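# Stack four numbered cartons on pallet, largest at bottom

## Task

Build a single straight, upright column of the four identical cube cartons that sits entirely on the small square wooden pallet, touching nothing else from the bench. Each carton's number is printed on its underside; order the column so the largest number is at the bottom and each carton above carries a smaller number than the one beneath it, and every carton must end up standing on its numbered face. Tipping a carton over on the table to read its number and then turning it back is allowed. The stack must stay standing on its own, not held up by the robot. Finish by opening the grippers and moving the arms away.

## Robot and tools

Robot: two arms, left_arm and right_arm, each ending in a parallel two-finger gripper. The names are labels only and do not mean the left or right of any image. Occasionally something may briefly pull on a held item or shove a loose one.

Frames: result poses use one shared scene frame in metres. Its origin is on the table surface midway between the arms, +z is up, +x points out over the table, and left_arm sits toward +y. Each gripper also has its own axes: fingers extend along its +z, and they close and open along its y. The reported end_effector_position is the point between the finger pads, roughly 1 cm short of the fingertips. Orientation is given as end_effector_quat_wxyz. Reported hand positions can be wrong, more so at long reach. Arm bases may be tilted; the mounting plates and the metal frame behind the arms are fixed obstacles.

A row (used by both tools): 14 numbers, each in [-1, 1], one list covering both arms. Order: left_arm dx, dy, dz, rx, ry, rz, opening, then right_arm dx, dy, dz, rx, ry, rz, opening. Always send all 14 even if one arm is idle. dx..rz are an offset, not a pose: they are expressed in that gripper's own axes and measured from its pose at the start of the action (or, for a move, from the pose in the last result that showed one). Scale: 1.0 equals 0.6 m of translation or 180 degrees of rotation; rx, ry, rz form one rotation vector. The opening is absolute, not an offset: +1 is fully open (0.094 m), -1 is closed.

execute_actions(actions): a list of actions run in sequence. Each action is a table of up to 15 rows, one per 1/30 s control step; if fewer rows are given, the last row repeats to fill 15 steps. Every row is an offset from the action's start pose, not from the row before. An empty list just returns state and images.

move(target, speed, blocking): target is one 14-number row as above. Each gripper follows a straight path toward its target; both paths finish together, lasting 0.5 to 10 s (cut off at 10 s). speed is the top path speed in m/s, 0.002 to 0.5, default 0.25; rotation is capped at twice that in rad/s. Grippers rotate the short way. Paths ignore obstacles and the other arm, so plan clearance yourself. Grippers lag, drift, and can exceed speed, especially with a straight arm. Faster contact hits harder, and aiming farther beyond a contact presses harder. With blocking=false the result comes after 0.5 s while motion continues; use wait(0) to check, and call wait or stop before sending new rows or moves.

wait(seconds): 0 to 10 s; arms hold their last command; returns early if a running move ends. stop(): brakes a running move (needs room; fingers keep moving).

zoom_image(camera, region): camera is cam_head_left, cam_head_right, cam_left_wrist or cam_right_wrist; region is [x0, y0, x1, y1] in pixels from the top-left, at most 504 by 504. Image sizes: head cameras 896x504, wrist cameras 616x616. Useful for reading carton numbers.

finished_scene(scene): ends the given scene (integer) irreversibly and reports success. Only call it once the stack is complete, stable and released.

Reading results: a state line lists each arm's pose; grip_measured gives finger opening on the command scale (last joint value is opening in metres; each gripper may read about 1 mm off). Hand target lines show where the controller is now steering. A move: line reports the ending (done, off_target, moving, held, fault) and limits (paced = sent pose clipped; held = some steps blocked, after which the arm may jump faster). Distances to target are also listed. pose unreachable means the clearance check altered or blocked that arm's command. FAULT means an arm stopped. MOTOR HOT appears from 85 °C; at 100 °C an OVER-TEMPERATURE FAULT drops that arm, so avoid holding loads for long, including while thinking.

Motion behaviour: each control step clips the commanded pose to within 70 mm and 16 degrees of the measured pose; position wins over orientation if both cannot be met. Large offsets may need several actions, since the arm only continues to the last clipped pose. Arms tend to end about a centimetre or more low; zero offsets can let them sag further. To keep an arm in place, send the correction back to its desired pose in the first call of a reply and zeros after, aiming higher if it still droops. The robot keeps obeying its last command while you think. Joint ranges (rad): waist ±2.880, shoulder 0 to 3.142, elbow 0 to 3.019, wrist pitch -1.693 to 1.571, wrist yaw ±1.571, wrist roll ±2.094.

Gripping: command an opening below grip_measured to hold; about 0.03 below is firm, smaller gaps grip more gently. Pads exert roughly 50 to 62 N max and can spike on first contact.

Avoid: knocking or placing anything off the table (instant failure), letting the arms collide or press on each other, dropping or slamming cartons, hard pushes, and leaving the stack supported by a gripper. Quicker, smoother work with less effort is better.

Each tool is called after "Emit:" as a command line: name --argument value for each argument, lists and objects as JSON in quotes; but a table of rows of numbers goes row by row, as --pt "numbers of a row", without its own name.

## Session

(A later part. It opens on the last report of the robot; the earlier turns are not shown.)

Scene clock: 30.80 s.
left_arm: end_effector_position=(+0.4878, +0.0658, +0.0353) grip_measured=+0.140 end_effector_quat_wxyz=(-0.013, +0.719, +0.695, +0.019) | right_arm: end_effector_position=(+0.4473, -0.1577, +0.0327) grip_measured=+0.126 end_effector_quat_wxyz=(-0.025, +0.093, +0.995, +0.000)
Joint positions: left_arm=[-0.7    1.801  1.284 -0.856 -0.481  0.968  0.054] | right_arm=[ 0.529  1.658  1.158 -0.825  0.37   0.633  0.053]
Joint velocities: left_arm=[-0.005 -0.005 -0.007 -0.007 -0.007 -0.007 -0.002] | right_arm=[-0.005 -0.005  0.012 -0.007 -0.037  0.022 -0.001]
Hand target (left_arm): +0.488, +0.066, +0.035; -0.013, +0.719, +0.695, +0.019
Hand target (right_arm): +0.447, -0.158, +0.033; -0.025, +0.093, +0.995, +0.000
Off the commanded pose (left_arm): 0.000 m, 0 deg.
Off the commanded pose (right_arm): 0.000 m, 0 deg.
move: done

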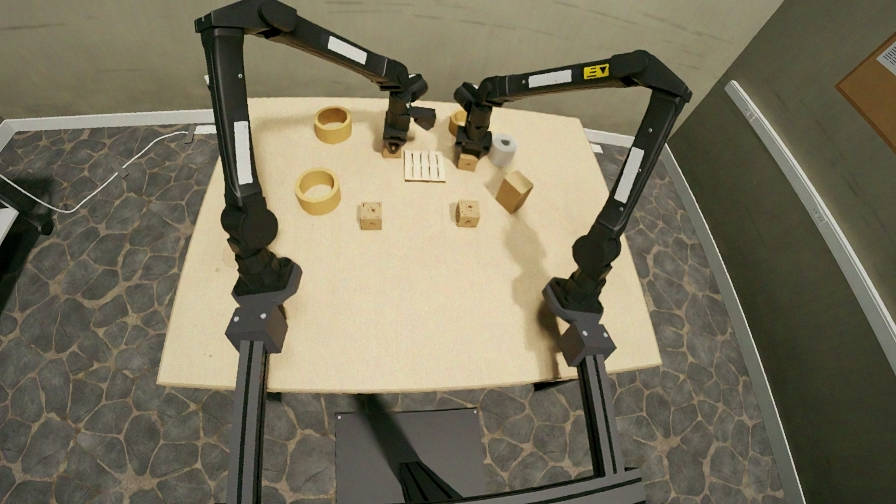

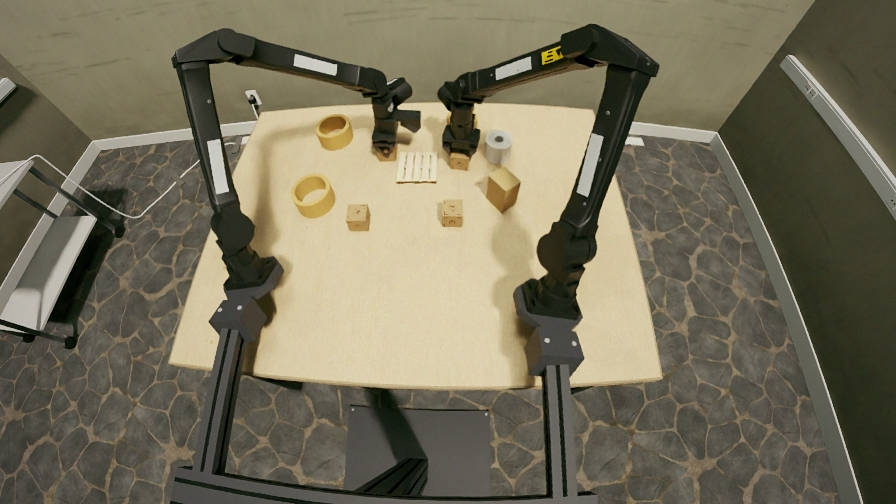

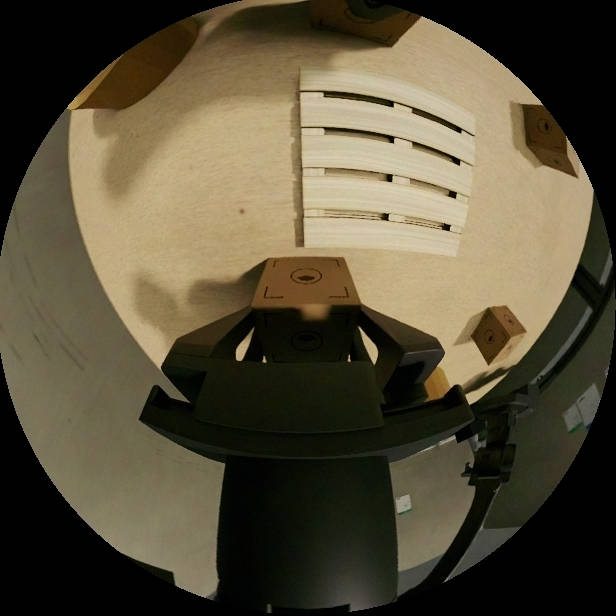

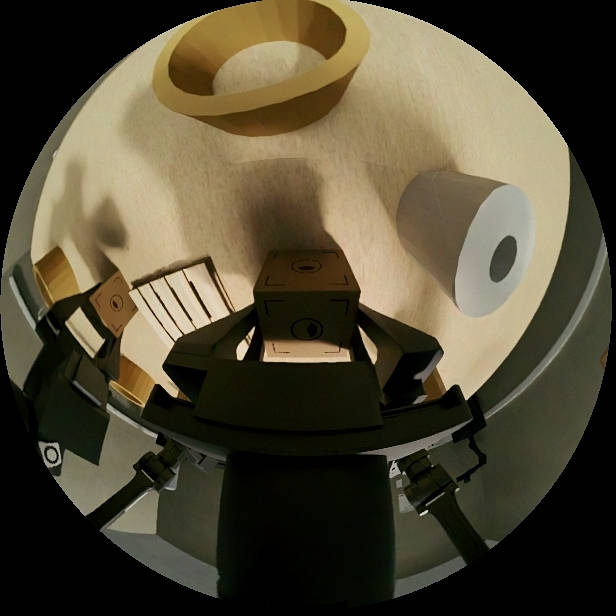

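Emit:
move --target '[0.02,0,-0.12,0,0,0,0.09,0,0,-0.12,0,0,0,0.08]'

Emit:
move --target '[0.15,-0.12,-0.2,0,0,0,0.09,0.12,-0.08,-0.2,0,0,-0.56,0.08]' --speed 0.45

Emit:
move --target '[0,0,0,0,-0.38,0,0.09,0,0,0,0,-0.38,0,0.08]' --speed 0.4

Scene clock: 31.93 s.
left_arm: end_effector_position=(+0.4761, +0.0807, +0.0946) grip_measured=+0.140 end_effector_quat_wxyz=(-0.027, +0.725, +0.688, +0.016) | right_arm: end_effector_position=(+0.4338, -0.1633, +0.0896) grip_measured=+0.126 end_effector_quat_wxyz=(-0.041, +0.082, +0.996, -0.010)
Joint positions: left_arm=[-0.742  1.691  1.284 -1.018 -0.487  0.928  0.054] | right_arm=[ 0.579  1.56   1.176 -1.001  0.382  0.679  0.053]
Joint velocities: left_arm=[-0.015 -0.005 -0.007 -0.012 -0.022 -0.022  0.   ] | right_arm=[ 0.015 -0.005  0.002 -0.017 -0.007 -0.007 -0.   ]
Hand target (left_arm): +0.487, +0.075, +0.108; -0.013, +0.719, +0.695, +0.019
Hand target (right_arm): +0.449, -0.158, +0.104; -0.026, +0.093, +0.995, -0.000
Off the commanded pose (left_arm): 0.018 m, 2 deg.
Off the commanded pose (right_arm): 0.023 m, 3 deg.
move: off_target (left_arm, right_arm)

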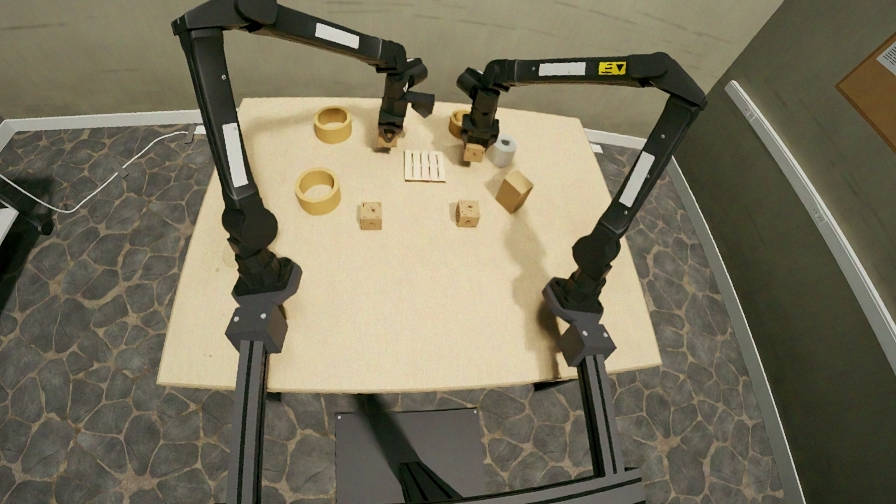

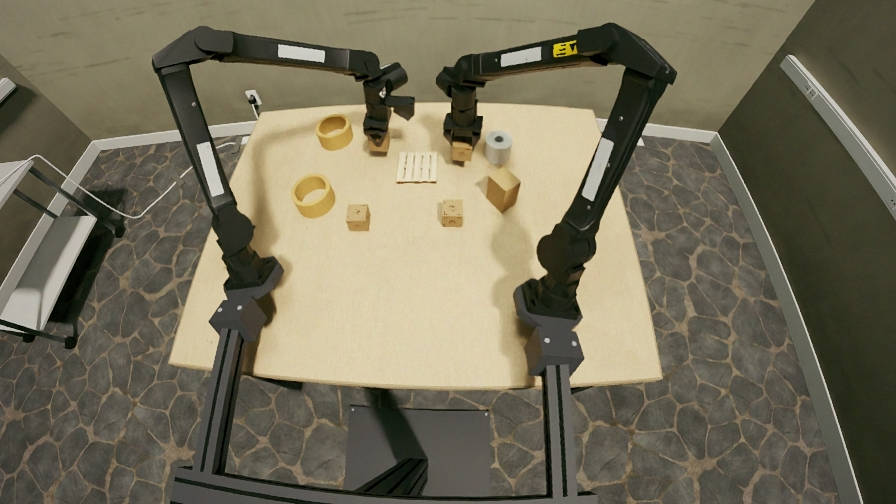

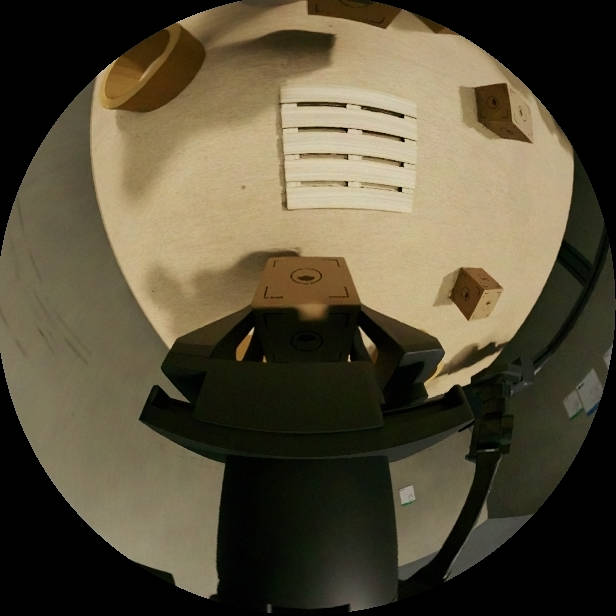

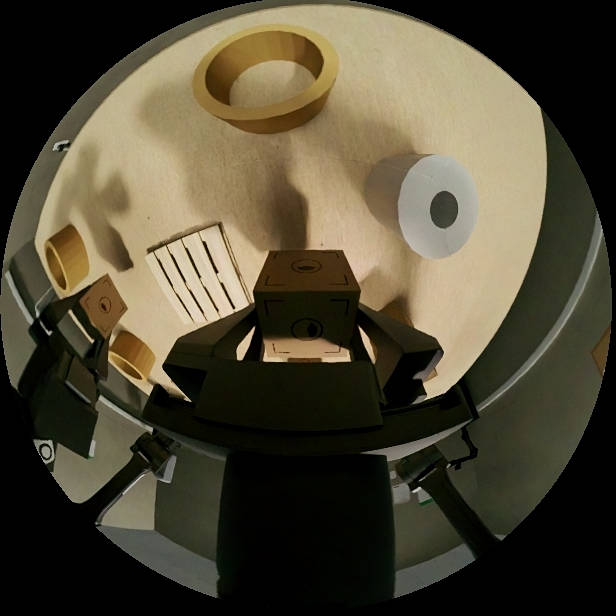

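Scene clock: 34.60 s.
left_arm: end_effector_position=(+0.4105, +0.1671, +0.2111) grip_measured=+0.140 end_effector_quat_wxyz=(-0.035, +0.728, +0.685, +0.015) | right_arm: end_effector_position=(+0.3685, -0.1953, +0.2093) grip_measured=+0.126 end_effector_quat_wxyz=(+0.039, +0.706, -0.707, -0.022)
Joint positions: left_arm=[-0.812  1.316  1.124 -1.29  -0.494  0.848  0.054] | right_arm=[ 0.721  1.266  1.111 -1.297  0.409 -0.898  0.053]
Joint velocities: left_arm=[ 0.015 -0.005 -0.002  0.007  0.007 -0.022  0.   ] | right_arm=[-0.015  0.005  0.002 -0.027 -0.037  0.007 -0.001]
Hand target (left_arm): +0.410, +0.167, +0.220; -0.027, +0.725, +0.688, +0.016
Hand target (right_arm): +0.363, -0.196, +0.214; +0.035, +0.715, -0.698, -0.024
Off the commanded pose (left_arm): 0.010 m, 1 deg.
Off the commanded pose (right_arm): 0.008 m, 2 deg.
move: done

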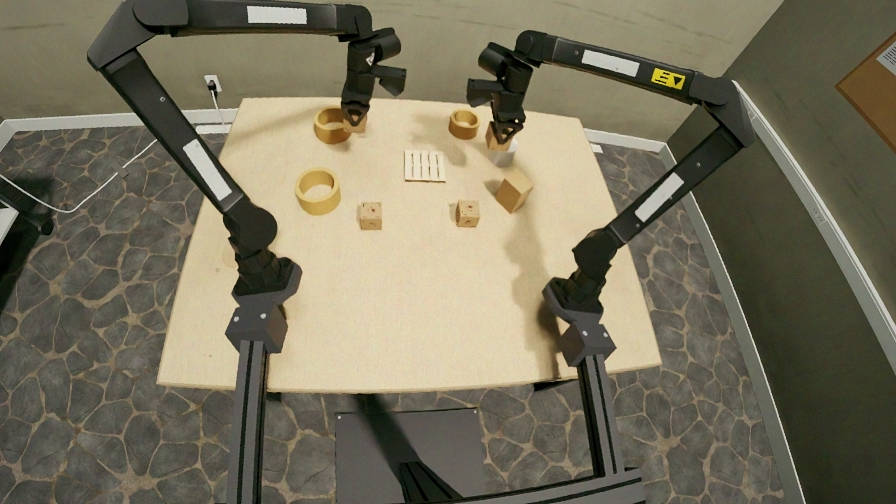

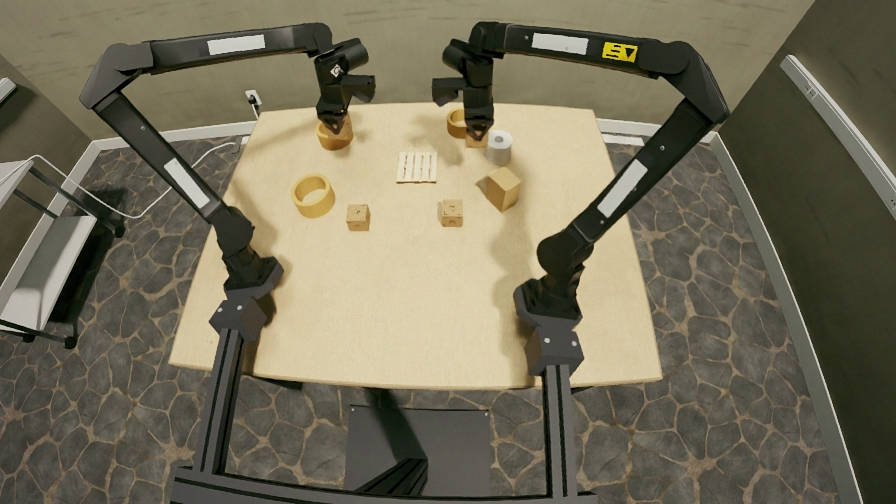

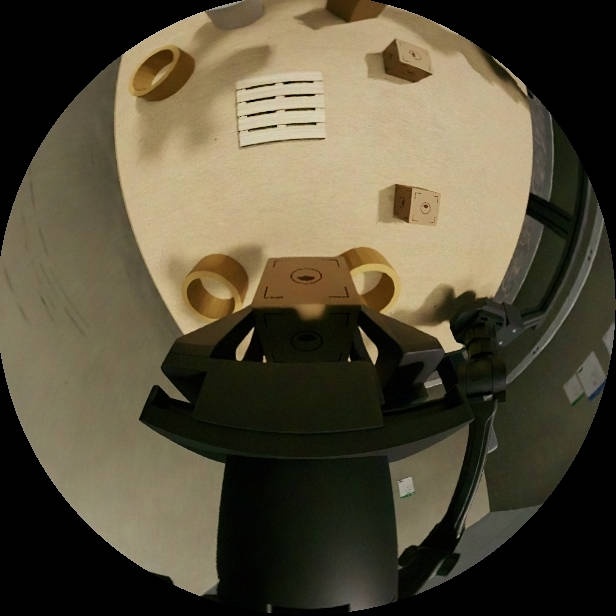

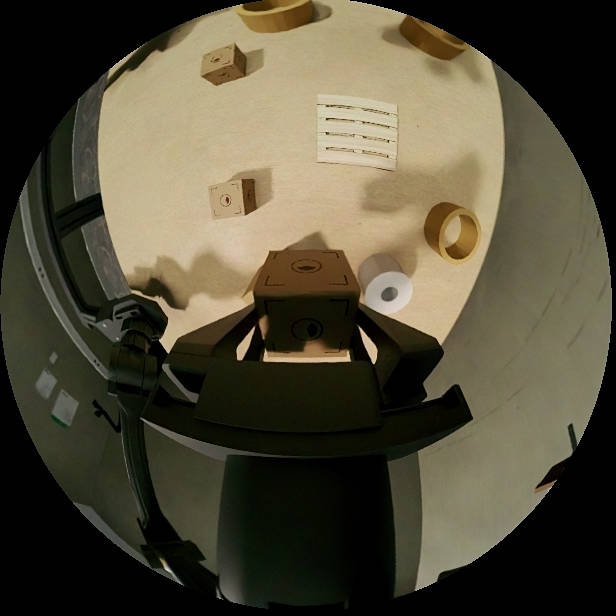

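Scene clock: 36.60 s.
left_arm: end_effector_position=(+0.4069, +0.1681, +0.2136) grip_measured=+0.140 end_effector_quat_wxyz=(+0.351, +0.605, +0.591, -0.401) | right_arm: end_effector_position=(+0.3703, -0.1940, +0.2214) grip_measured=+0.126 end_effector_quat_wxyz=(-0.374, +0.570, -0.604, -0.414)
Joint positions: left_arm=[-0.29   1.091  0.788 -0.728  0.798  1.344  0.054] | right_arm=[ 0.196  1.076  0.799 -0.777 -0.898 -1.374  0.053]
Joint velocities: left_arm=[-0.015 -0.005  0.017 -0.002  0.022  0.007  0.   ] | right_arm=[-0.024  0.005  0.017 -0.012  0.037 -0.007 -0.001]
Hand target (left_arm): +0.410, +0.167, +0.211; +0.356, +0.608, +0.587, -0.400
Hand target (right_arm): +0.369, -0.194, +0.212; -0.372, +0.570, -0.604, -0.415
Off the commanded pose (left_arm): 0.004 m, 1 deg.
Off the commanded pose (right_arm): 0.012 m, 1 deg.
move: off_target (right_arm)

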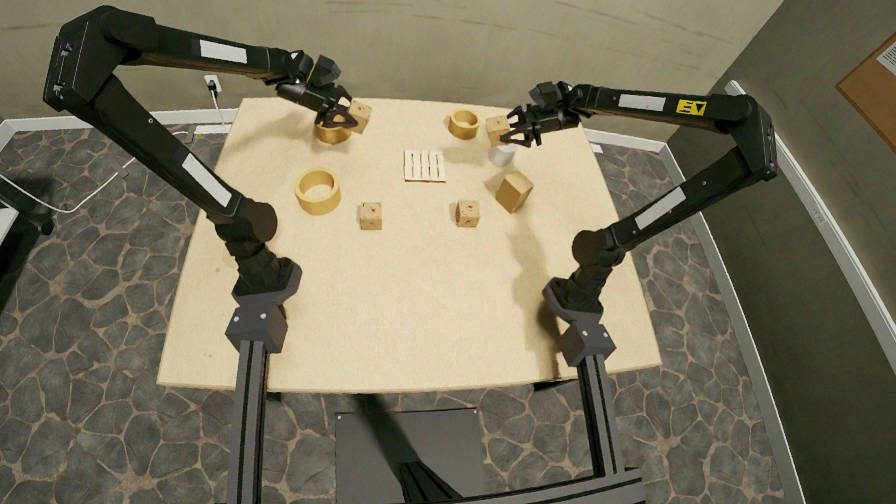

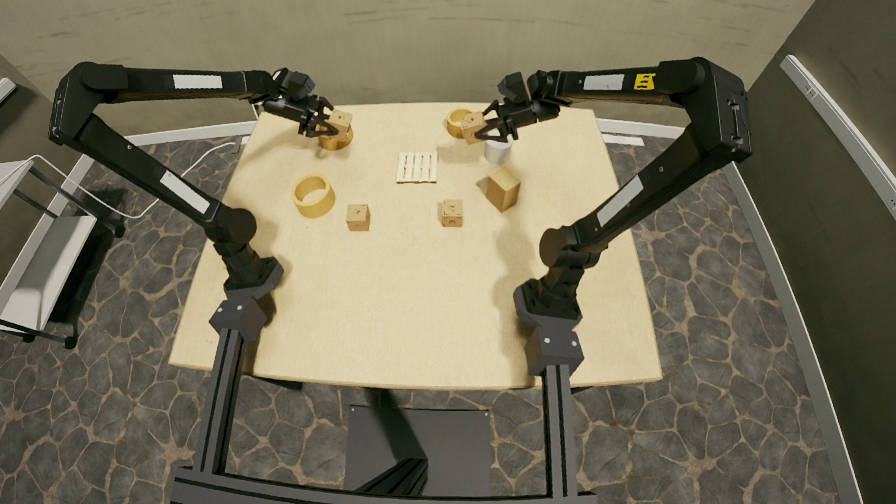

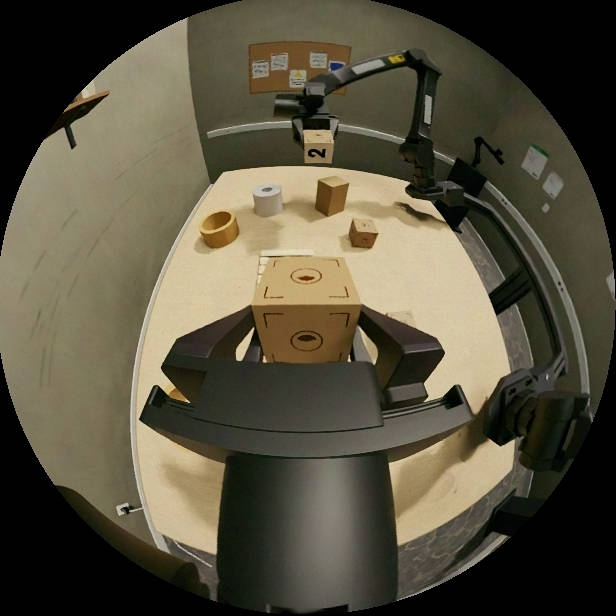

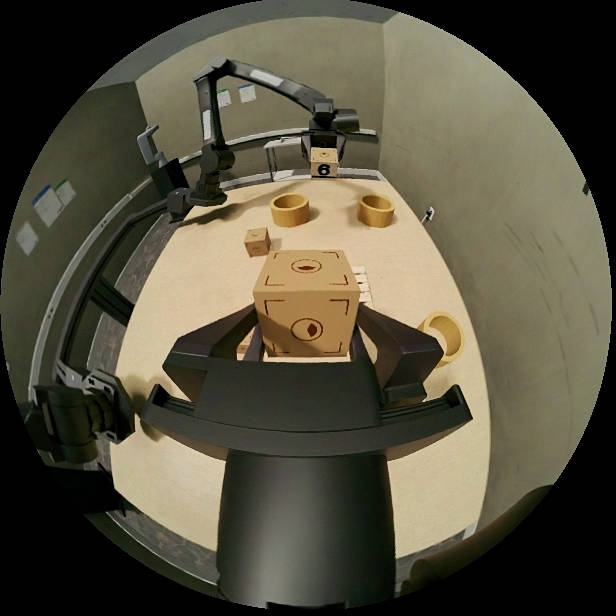

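6 or 9?

Emit:
zoom_image --camera "cam_right_wrist" --region '[290,130,360,200]'

Emit:
zoom_image --camera "cam_left_wrist" --region '[280,110,350,180]'

Region (290, 130, 360, 200) of cam_right_wrist's 616x616 image, scaled by 7.200, with more detail than that image has.

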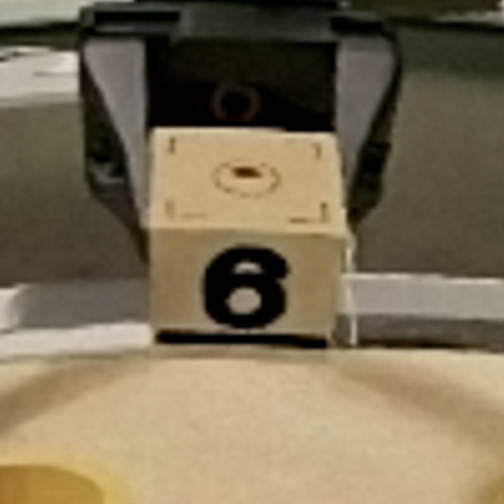

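Region (280, 110, 350, 180) of cam_left_wrist's 616x616 image, scaled by 7.200, with more detail than that image has.

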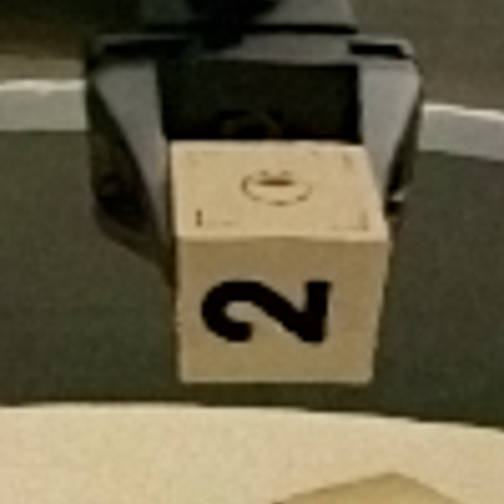

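Emit:
move --target '[0.03,0,-0.09,-0.01,0.37,0,0.09,0.12,0.38,0.16,0.02,0.37,0,0.08]' --speed 0.35

Scene clock: 39.57 s.
left_arm: end_effector_position=(+0.3968, +0.2311, +0.2098) grip_measured=+0.140 end_effector_quat_wxyz=(-0.034, +0.726, +0.686, +0.006) | right_arm: end_effector_position=(+0.1266, -0.1523, +0.1176) grip_measured=+0.126 end_effector_quat_wxyz=(+0.029, +0.702, -0.712, -0.004)
Joint positions: left_arm=[-0.695  1.155  1.008 -1.274 -0.461  0.975  0.054] | right_arm=[ 1.238  1.279  0.553 -0.954  0.453 -0.321  0.053]
Joint velocities: left_arm=[-0.005 -0.005  0.002 -0.007  0.022  0.037 -0.001] | right_arm=[-0.005 -0.005  0.002 -0.007 -0.037  0.051 -0.001]
Hand target (left_arm): +0.410, +0.225, +0.221; -0.022, +0.721, +0.692, +0.009
Hand target (right_arm): +0.137, -0.137, +0.129; +0.013, +0.693, -0.721, -0.010
Off the commanded pose (left_arm): 0.019 m, 2 deg.
Off the commanded pose (right_arm): 0.030 m, 4 deg.
move: off_target (left_arm, right_arm)

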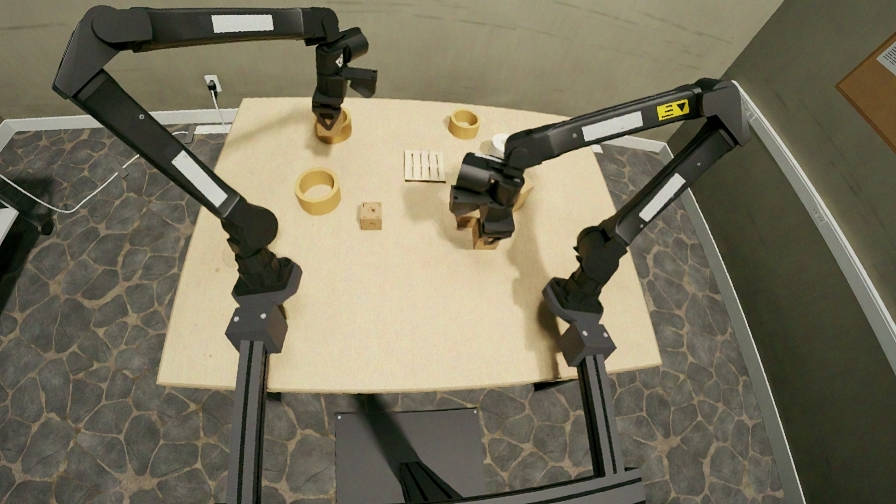

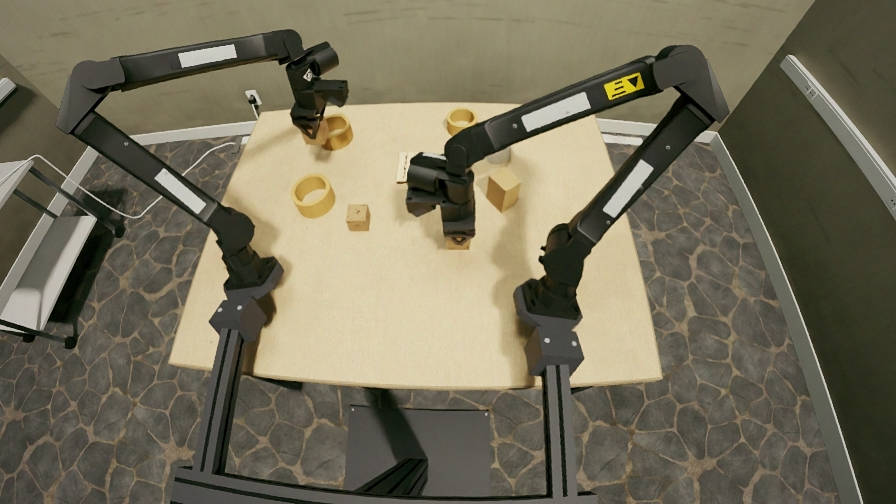

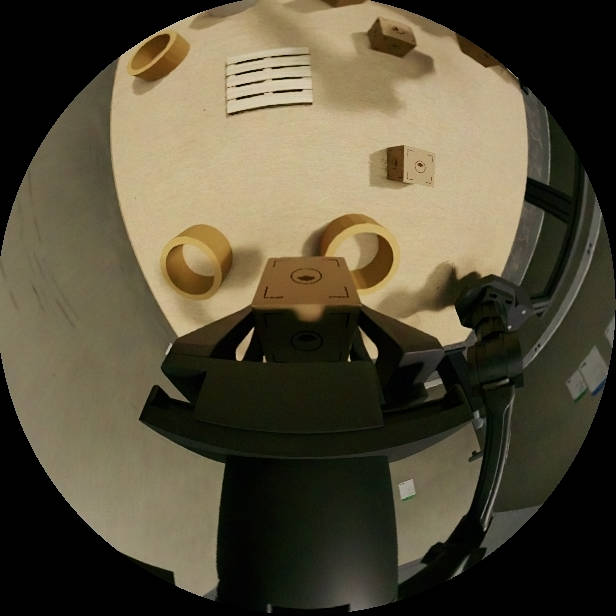

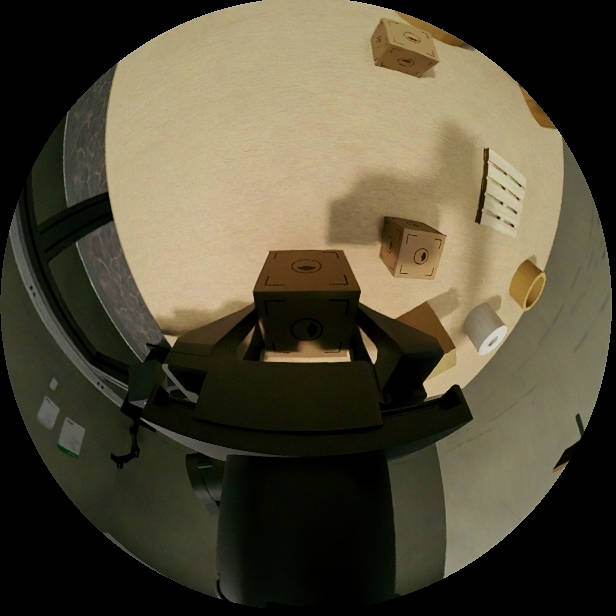

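Emit:
move --target '[0,0,0,0,0,0,0.09,0,0,0.152,0.015,-0.01,0,0.08]' --speed 0.1

Scene clock: 41.13 s.
left_arm: end_effector_position=(+0.3952, +0.2315, +0.2085) grip_measured=+0.140 end_effector_quat_wxyz=(-0.035, +0.727, +0.686, +0.005) | right_arm: end_effector_position=(+0.1240, -0.1515, +0.0327) grip_measured=+0.126 end_effector_quat_wxyz=(-0.004, +0.700, -0.715, -0.002)
Joint positions: left_arm=[-0.695  1.155  1.004 -1.274 -0.461  0.974  0.054] | right_arm=[ 1.105  1.474  0.419 -0.49   0.486 -0.494  0.053]
Joint velocities: left_arm=[-0.005 -0.005 -0.002 -0.012 -0.125 -0.022 -0.002] | right_arm=[-0.015  0.005 -0.022  0.002  0.022 -0.066  0.   ]
Hand target (left_arm): +0.397, +0.231, +0.210; -0.033, +0.726, +0.686, +0.006
Hand target (right_arm): +0.123, -0.155, +0.028; +0.000, +0.702, -0.712, +0.001
Off the commanded pose (left_arm): 0.002 m, 0 deg.
Off the commanded pose (right_arm): 0.007 m, 1 deg.
move: done

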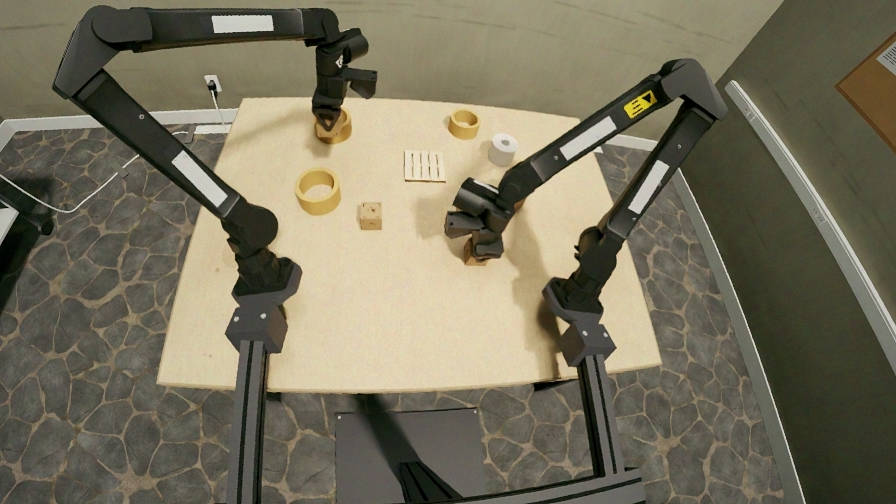

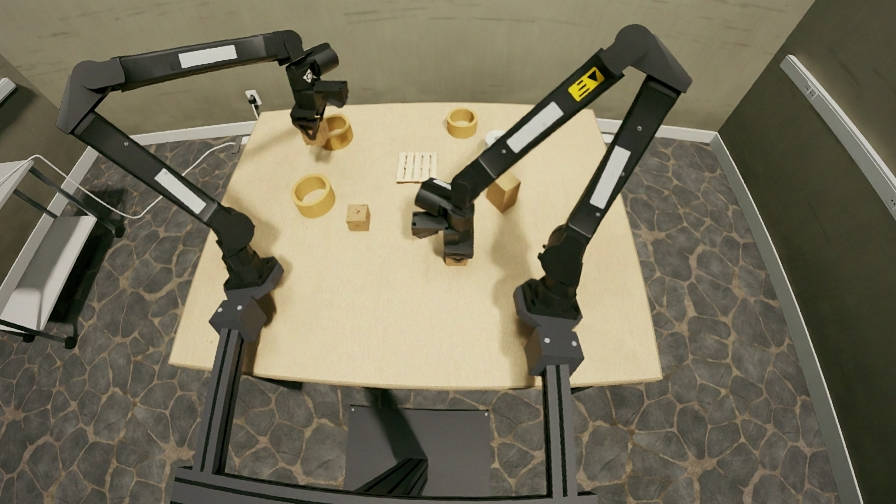

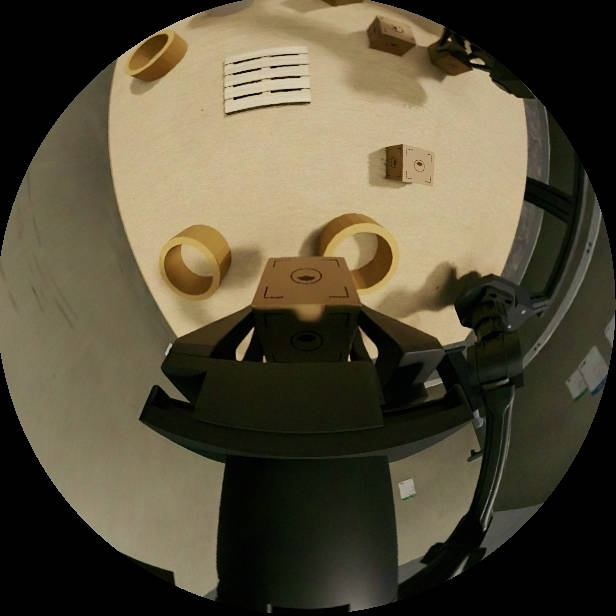

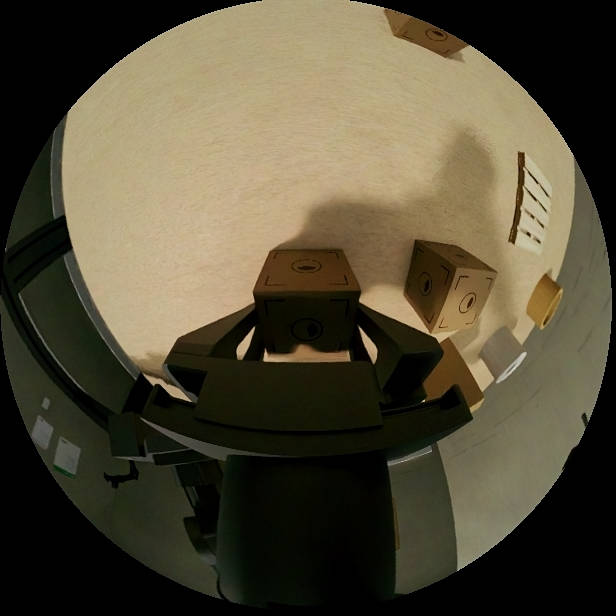

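Target 7 at (.243,-.13).

Emit:
move --target '[0,0,0,0,0,0,0.09,0,0,0,0,0,0,0.8]'

Emit:
move --target '[0,0,0,0,0,0,0.09,0,0,-0.1,0,0,0,0.8]'

Emit:
move --target '[0,0,0,0,0,0,0.09,-0.065,-0.235,0,-0.01,-0.01,0,0.8]'

Scene clock: 42.07 s.
left_arm: end_effector_position=(+0.3936, +0.2319, +0.2072) grip_measured=+0.140 end_effector_quat_wxyz=(-0.037, +0.727, +0.685, +0.005) | right_arm: end_effector_position=(+0.1241, -0.1515, +0.0327) grip_measured=+0.798 end_effector_quat_wxyz=(-0.004, +0.700, -0.714, -0.002)
Joint positions: left_arm=[-0.695  1.155  1.    -1.274 -0.461  0.974  0.054] | right_arm=[ 1.105  1.474  0.419 -0.49   0.486 -0.496  0.084]
Joint velocities: left_arm=[ 0.005 -0.005  0.002 -0.012 -0.022  0.007 -0.   ] | right_arm=[-0.015 -0.005  0.012 -0.002  0.051 -0.022  0.   ]
Hand target (left_arm): +0.395, +0.232, +0.209; -0.035, +0.727, +0.686, +0.005
Hand target (right_arm): +0.124, -0.152, +0.033; -0.004, +0.699, -0.715, -0.002
Off the commanded pose (left_arm): 0.002 m, 0 deg.
Off the commanded pose (right_arm): 0.000 m, 0 deg.
move: done

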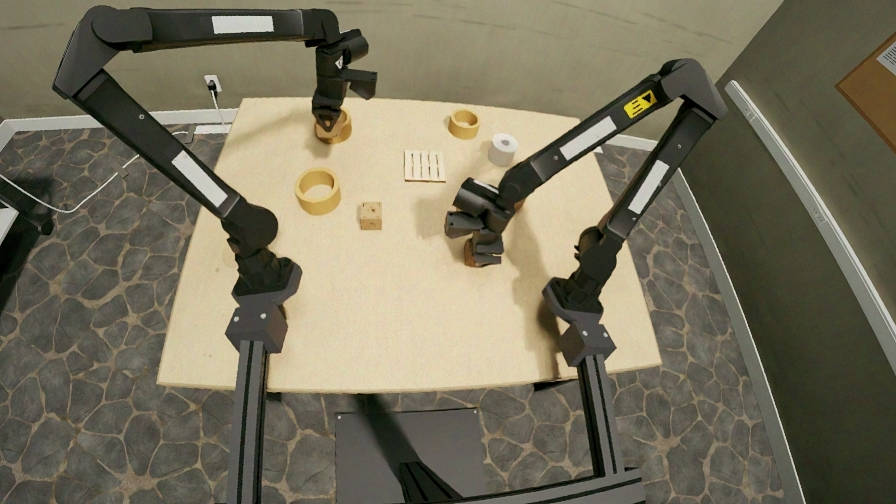

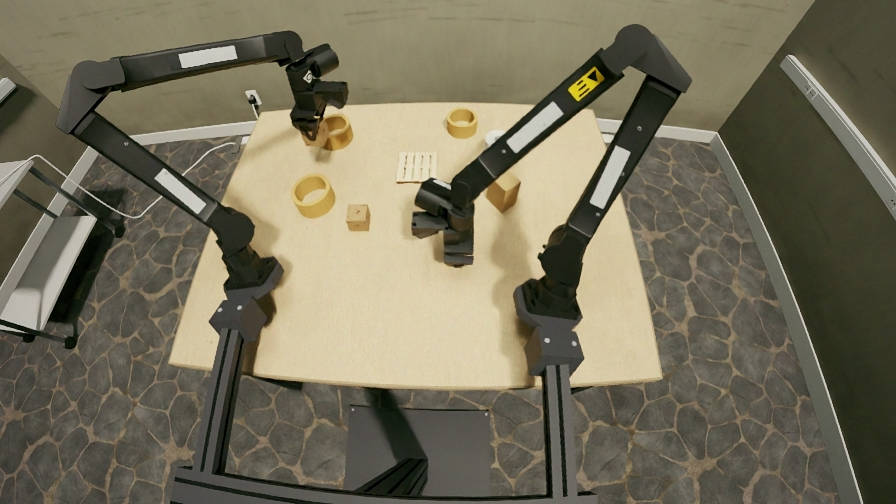

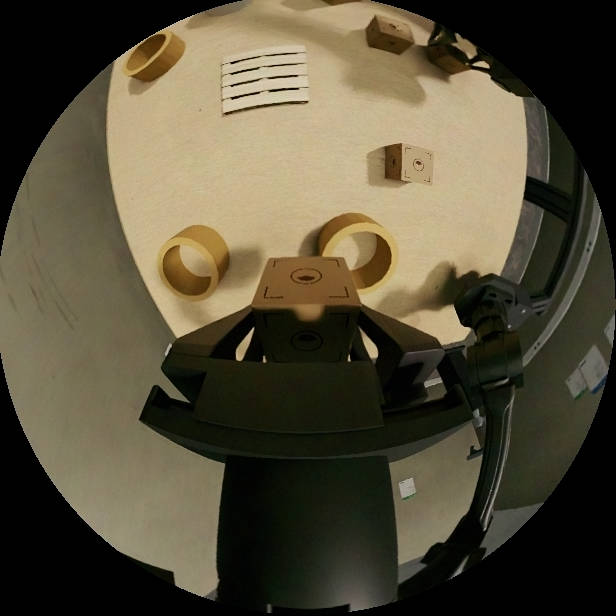

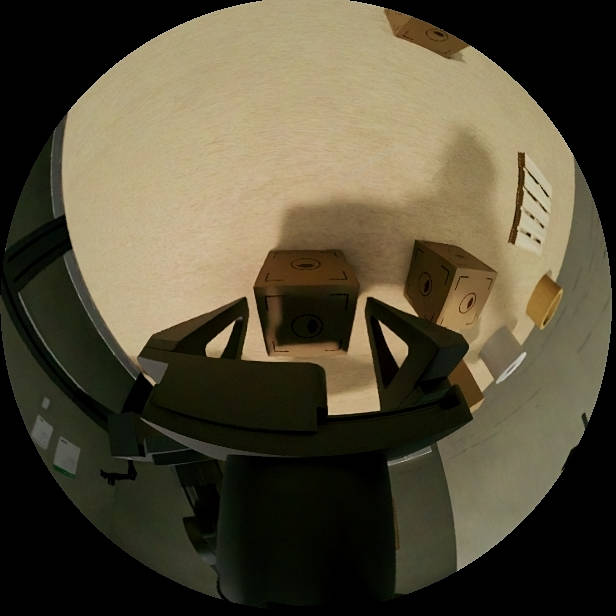

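Scene clock: 42.97 s.
left_arm: end_effector_position=(+0.3919, +0.2324, +0.2058) grip_measured=+0.140 end_effector_quat_wxyz=(-0.039, +0.728, +0.685, +0.005) | right_arm: end_effector_position=(+0.1143, -0.1669, +0.0814) grip_measured=+0.798 end_effector_quat_wxyz=(+0.012, +0.708, -0.706, +0.005)
Joint positions: left_arm=[-0.695  1.155  0.996 -1.274 -0.461  0.974  0.054] | right_arm=[ 1.21   1.307  0.444 -0.778  0.486 -0.381  0.084]
Joint velocities: left_arm=[-0.005 -0.005  0.007 -0.027  0.037 -0.037 -0.   ] | right_arm=[ 0.034 -0.005  0.002  0.007  0.007  0.022  0.   ]
Hand target (left_arm): +0.393, +0.232, +0.207; -0.037, +0.727, +0.685, +0.005
Hand target (right_arm): +0.123, -0.152, +0.092; -0.004, +0.700, -0.714, -0.001
Off the commanded pose (left_arm): 0.002 m, 0 deg.
Off the commanded pose (right_arm): 0.021 m, 2 deg.
move: off_target (right_arm)

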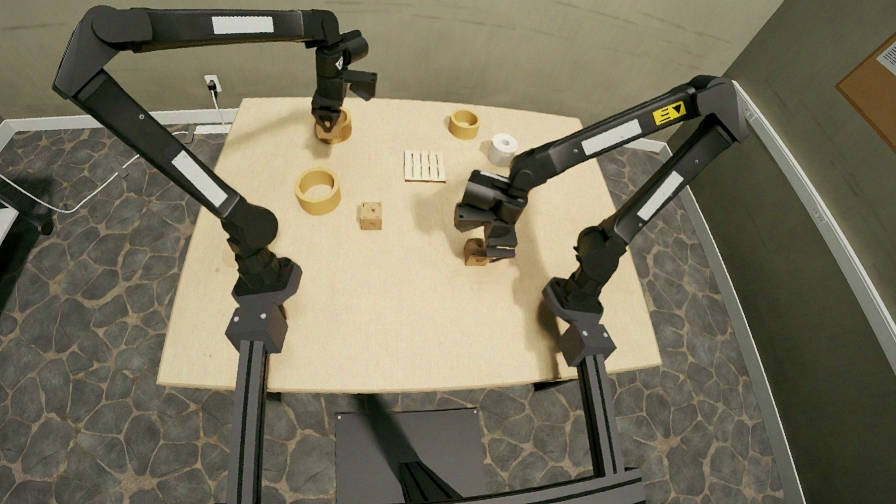

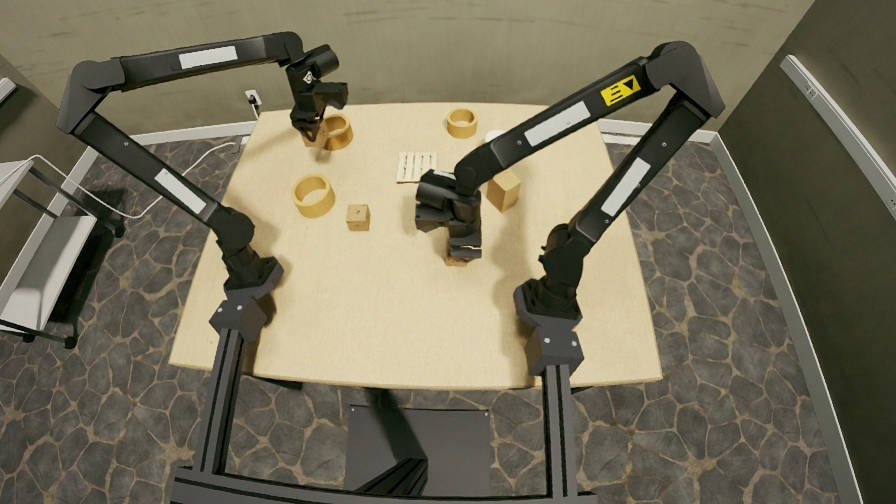

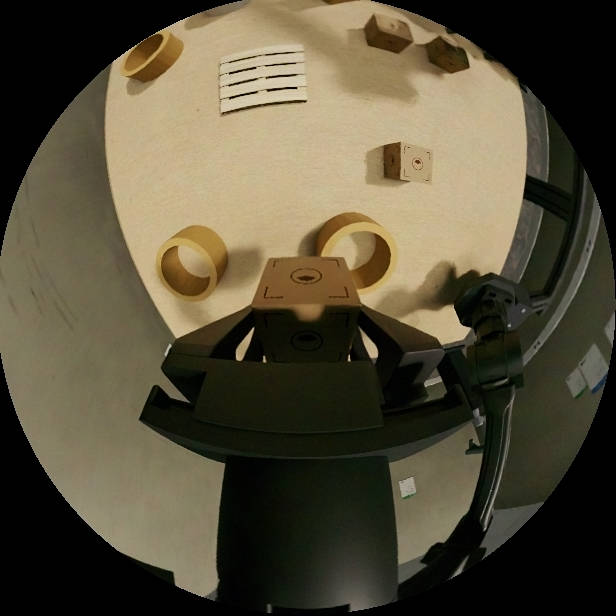

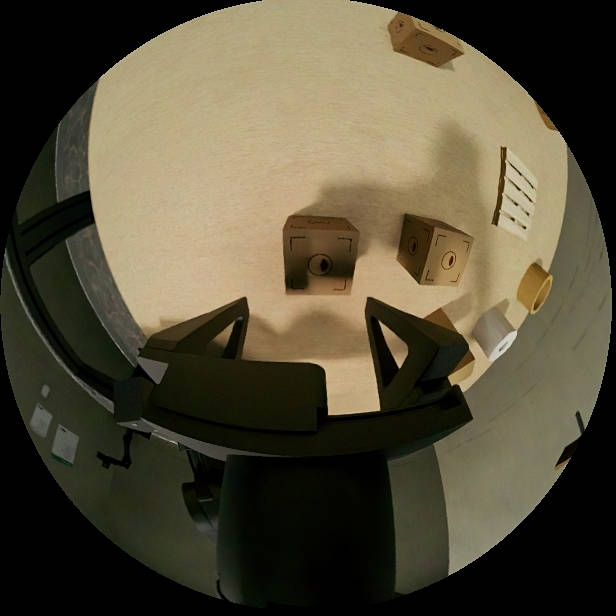

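Scene clock: 44.13 s.
left_arm: end_effector_position=(+0.3902, +0.2328, +0.2045) grip_measured=+0.140 end_effector_quat_wxyz=(-0.041, +0.728, +0.684, +0.004) | right_arm: end_effector_position=(+0.2471, -0.1305, +0.0835) grip_measured=+0.798 end_effector_quat_wxyz=(+0.007, +0.704, -0.710, -0.020)
Joint positions: left_arm=[-0.695  1.155  0.991 -1.274 -0.461  0.974  0.054] | right_arm=[ 0.896  1.398  0.721 -0.782  0.433 -0.732  0.084]
Joint velocities: left_arm=[ 0.005  0.005 -0.002 -0.007 -0.007 -0.081  0.001] | right_arm=[-0.005 -0.015  0.017  0.022  0.081 -0.051  0.001]
Hand target (left_arm): +0.392, +0.232, +0.206; -0.039, +0.728, +0.685, +0.005
Hand target (right_arm): +0.254, -0.126, +0.083; +0.009, +0.708, -0.706, -0.020
Off the commanded pose (left_arm): 0.002 m, 0 deg.
Off the commanded pose (right_arm): 0.010 m, 1 deg.
move: done

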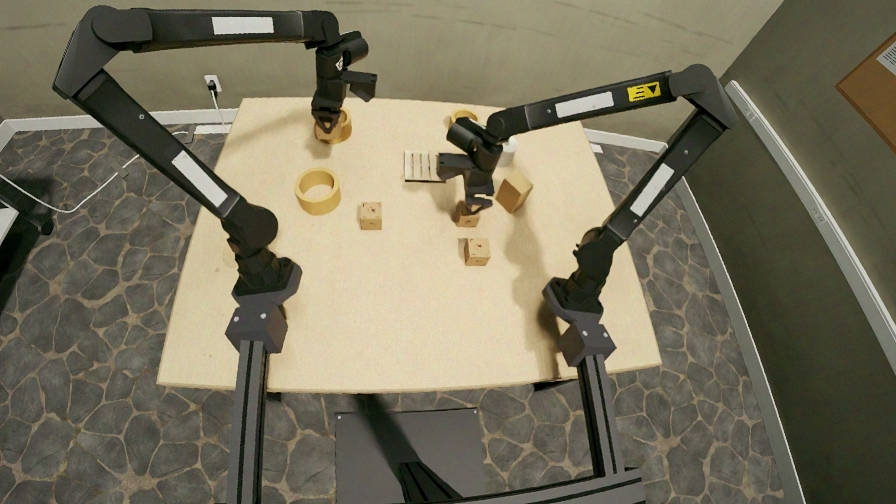

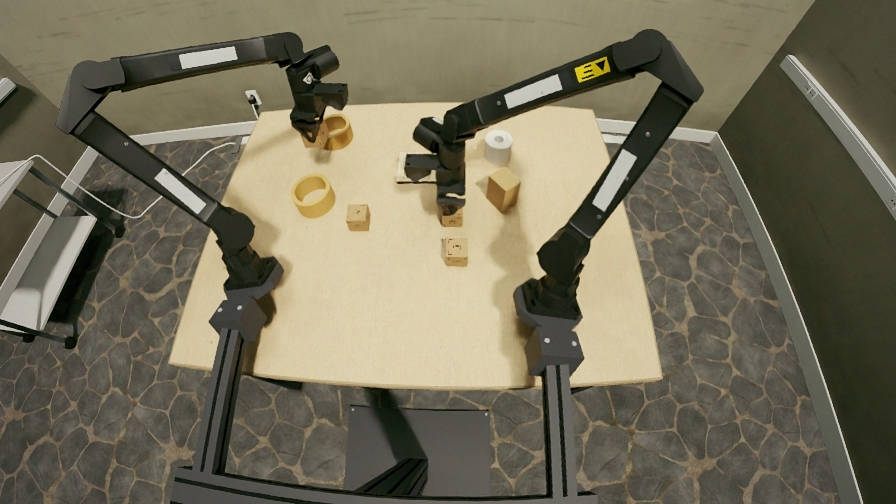

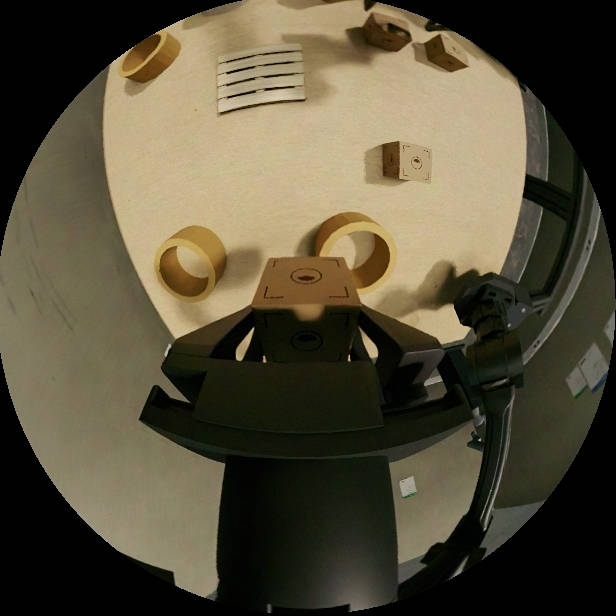

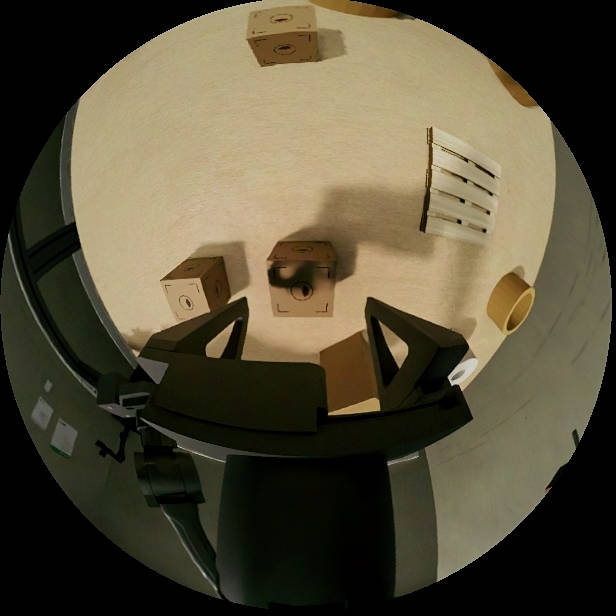

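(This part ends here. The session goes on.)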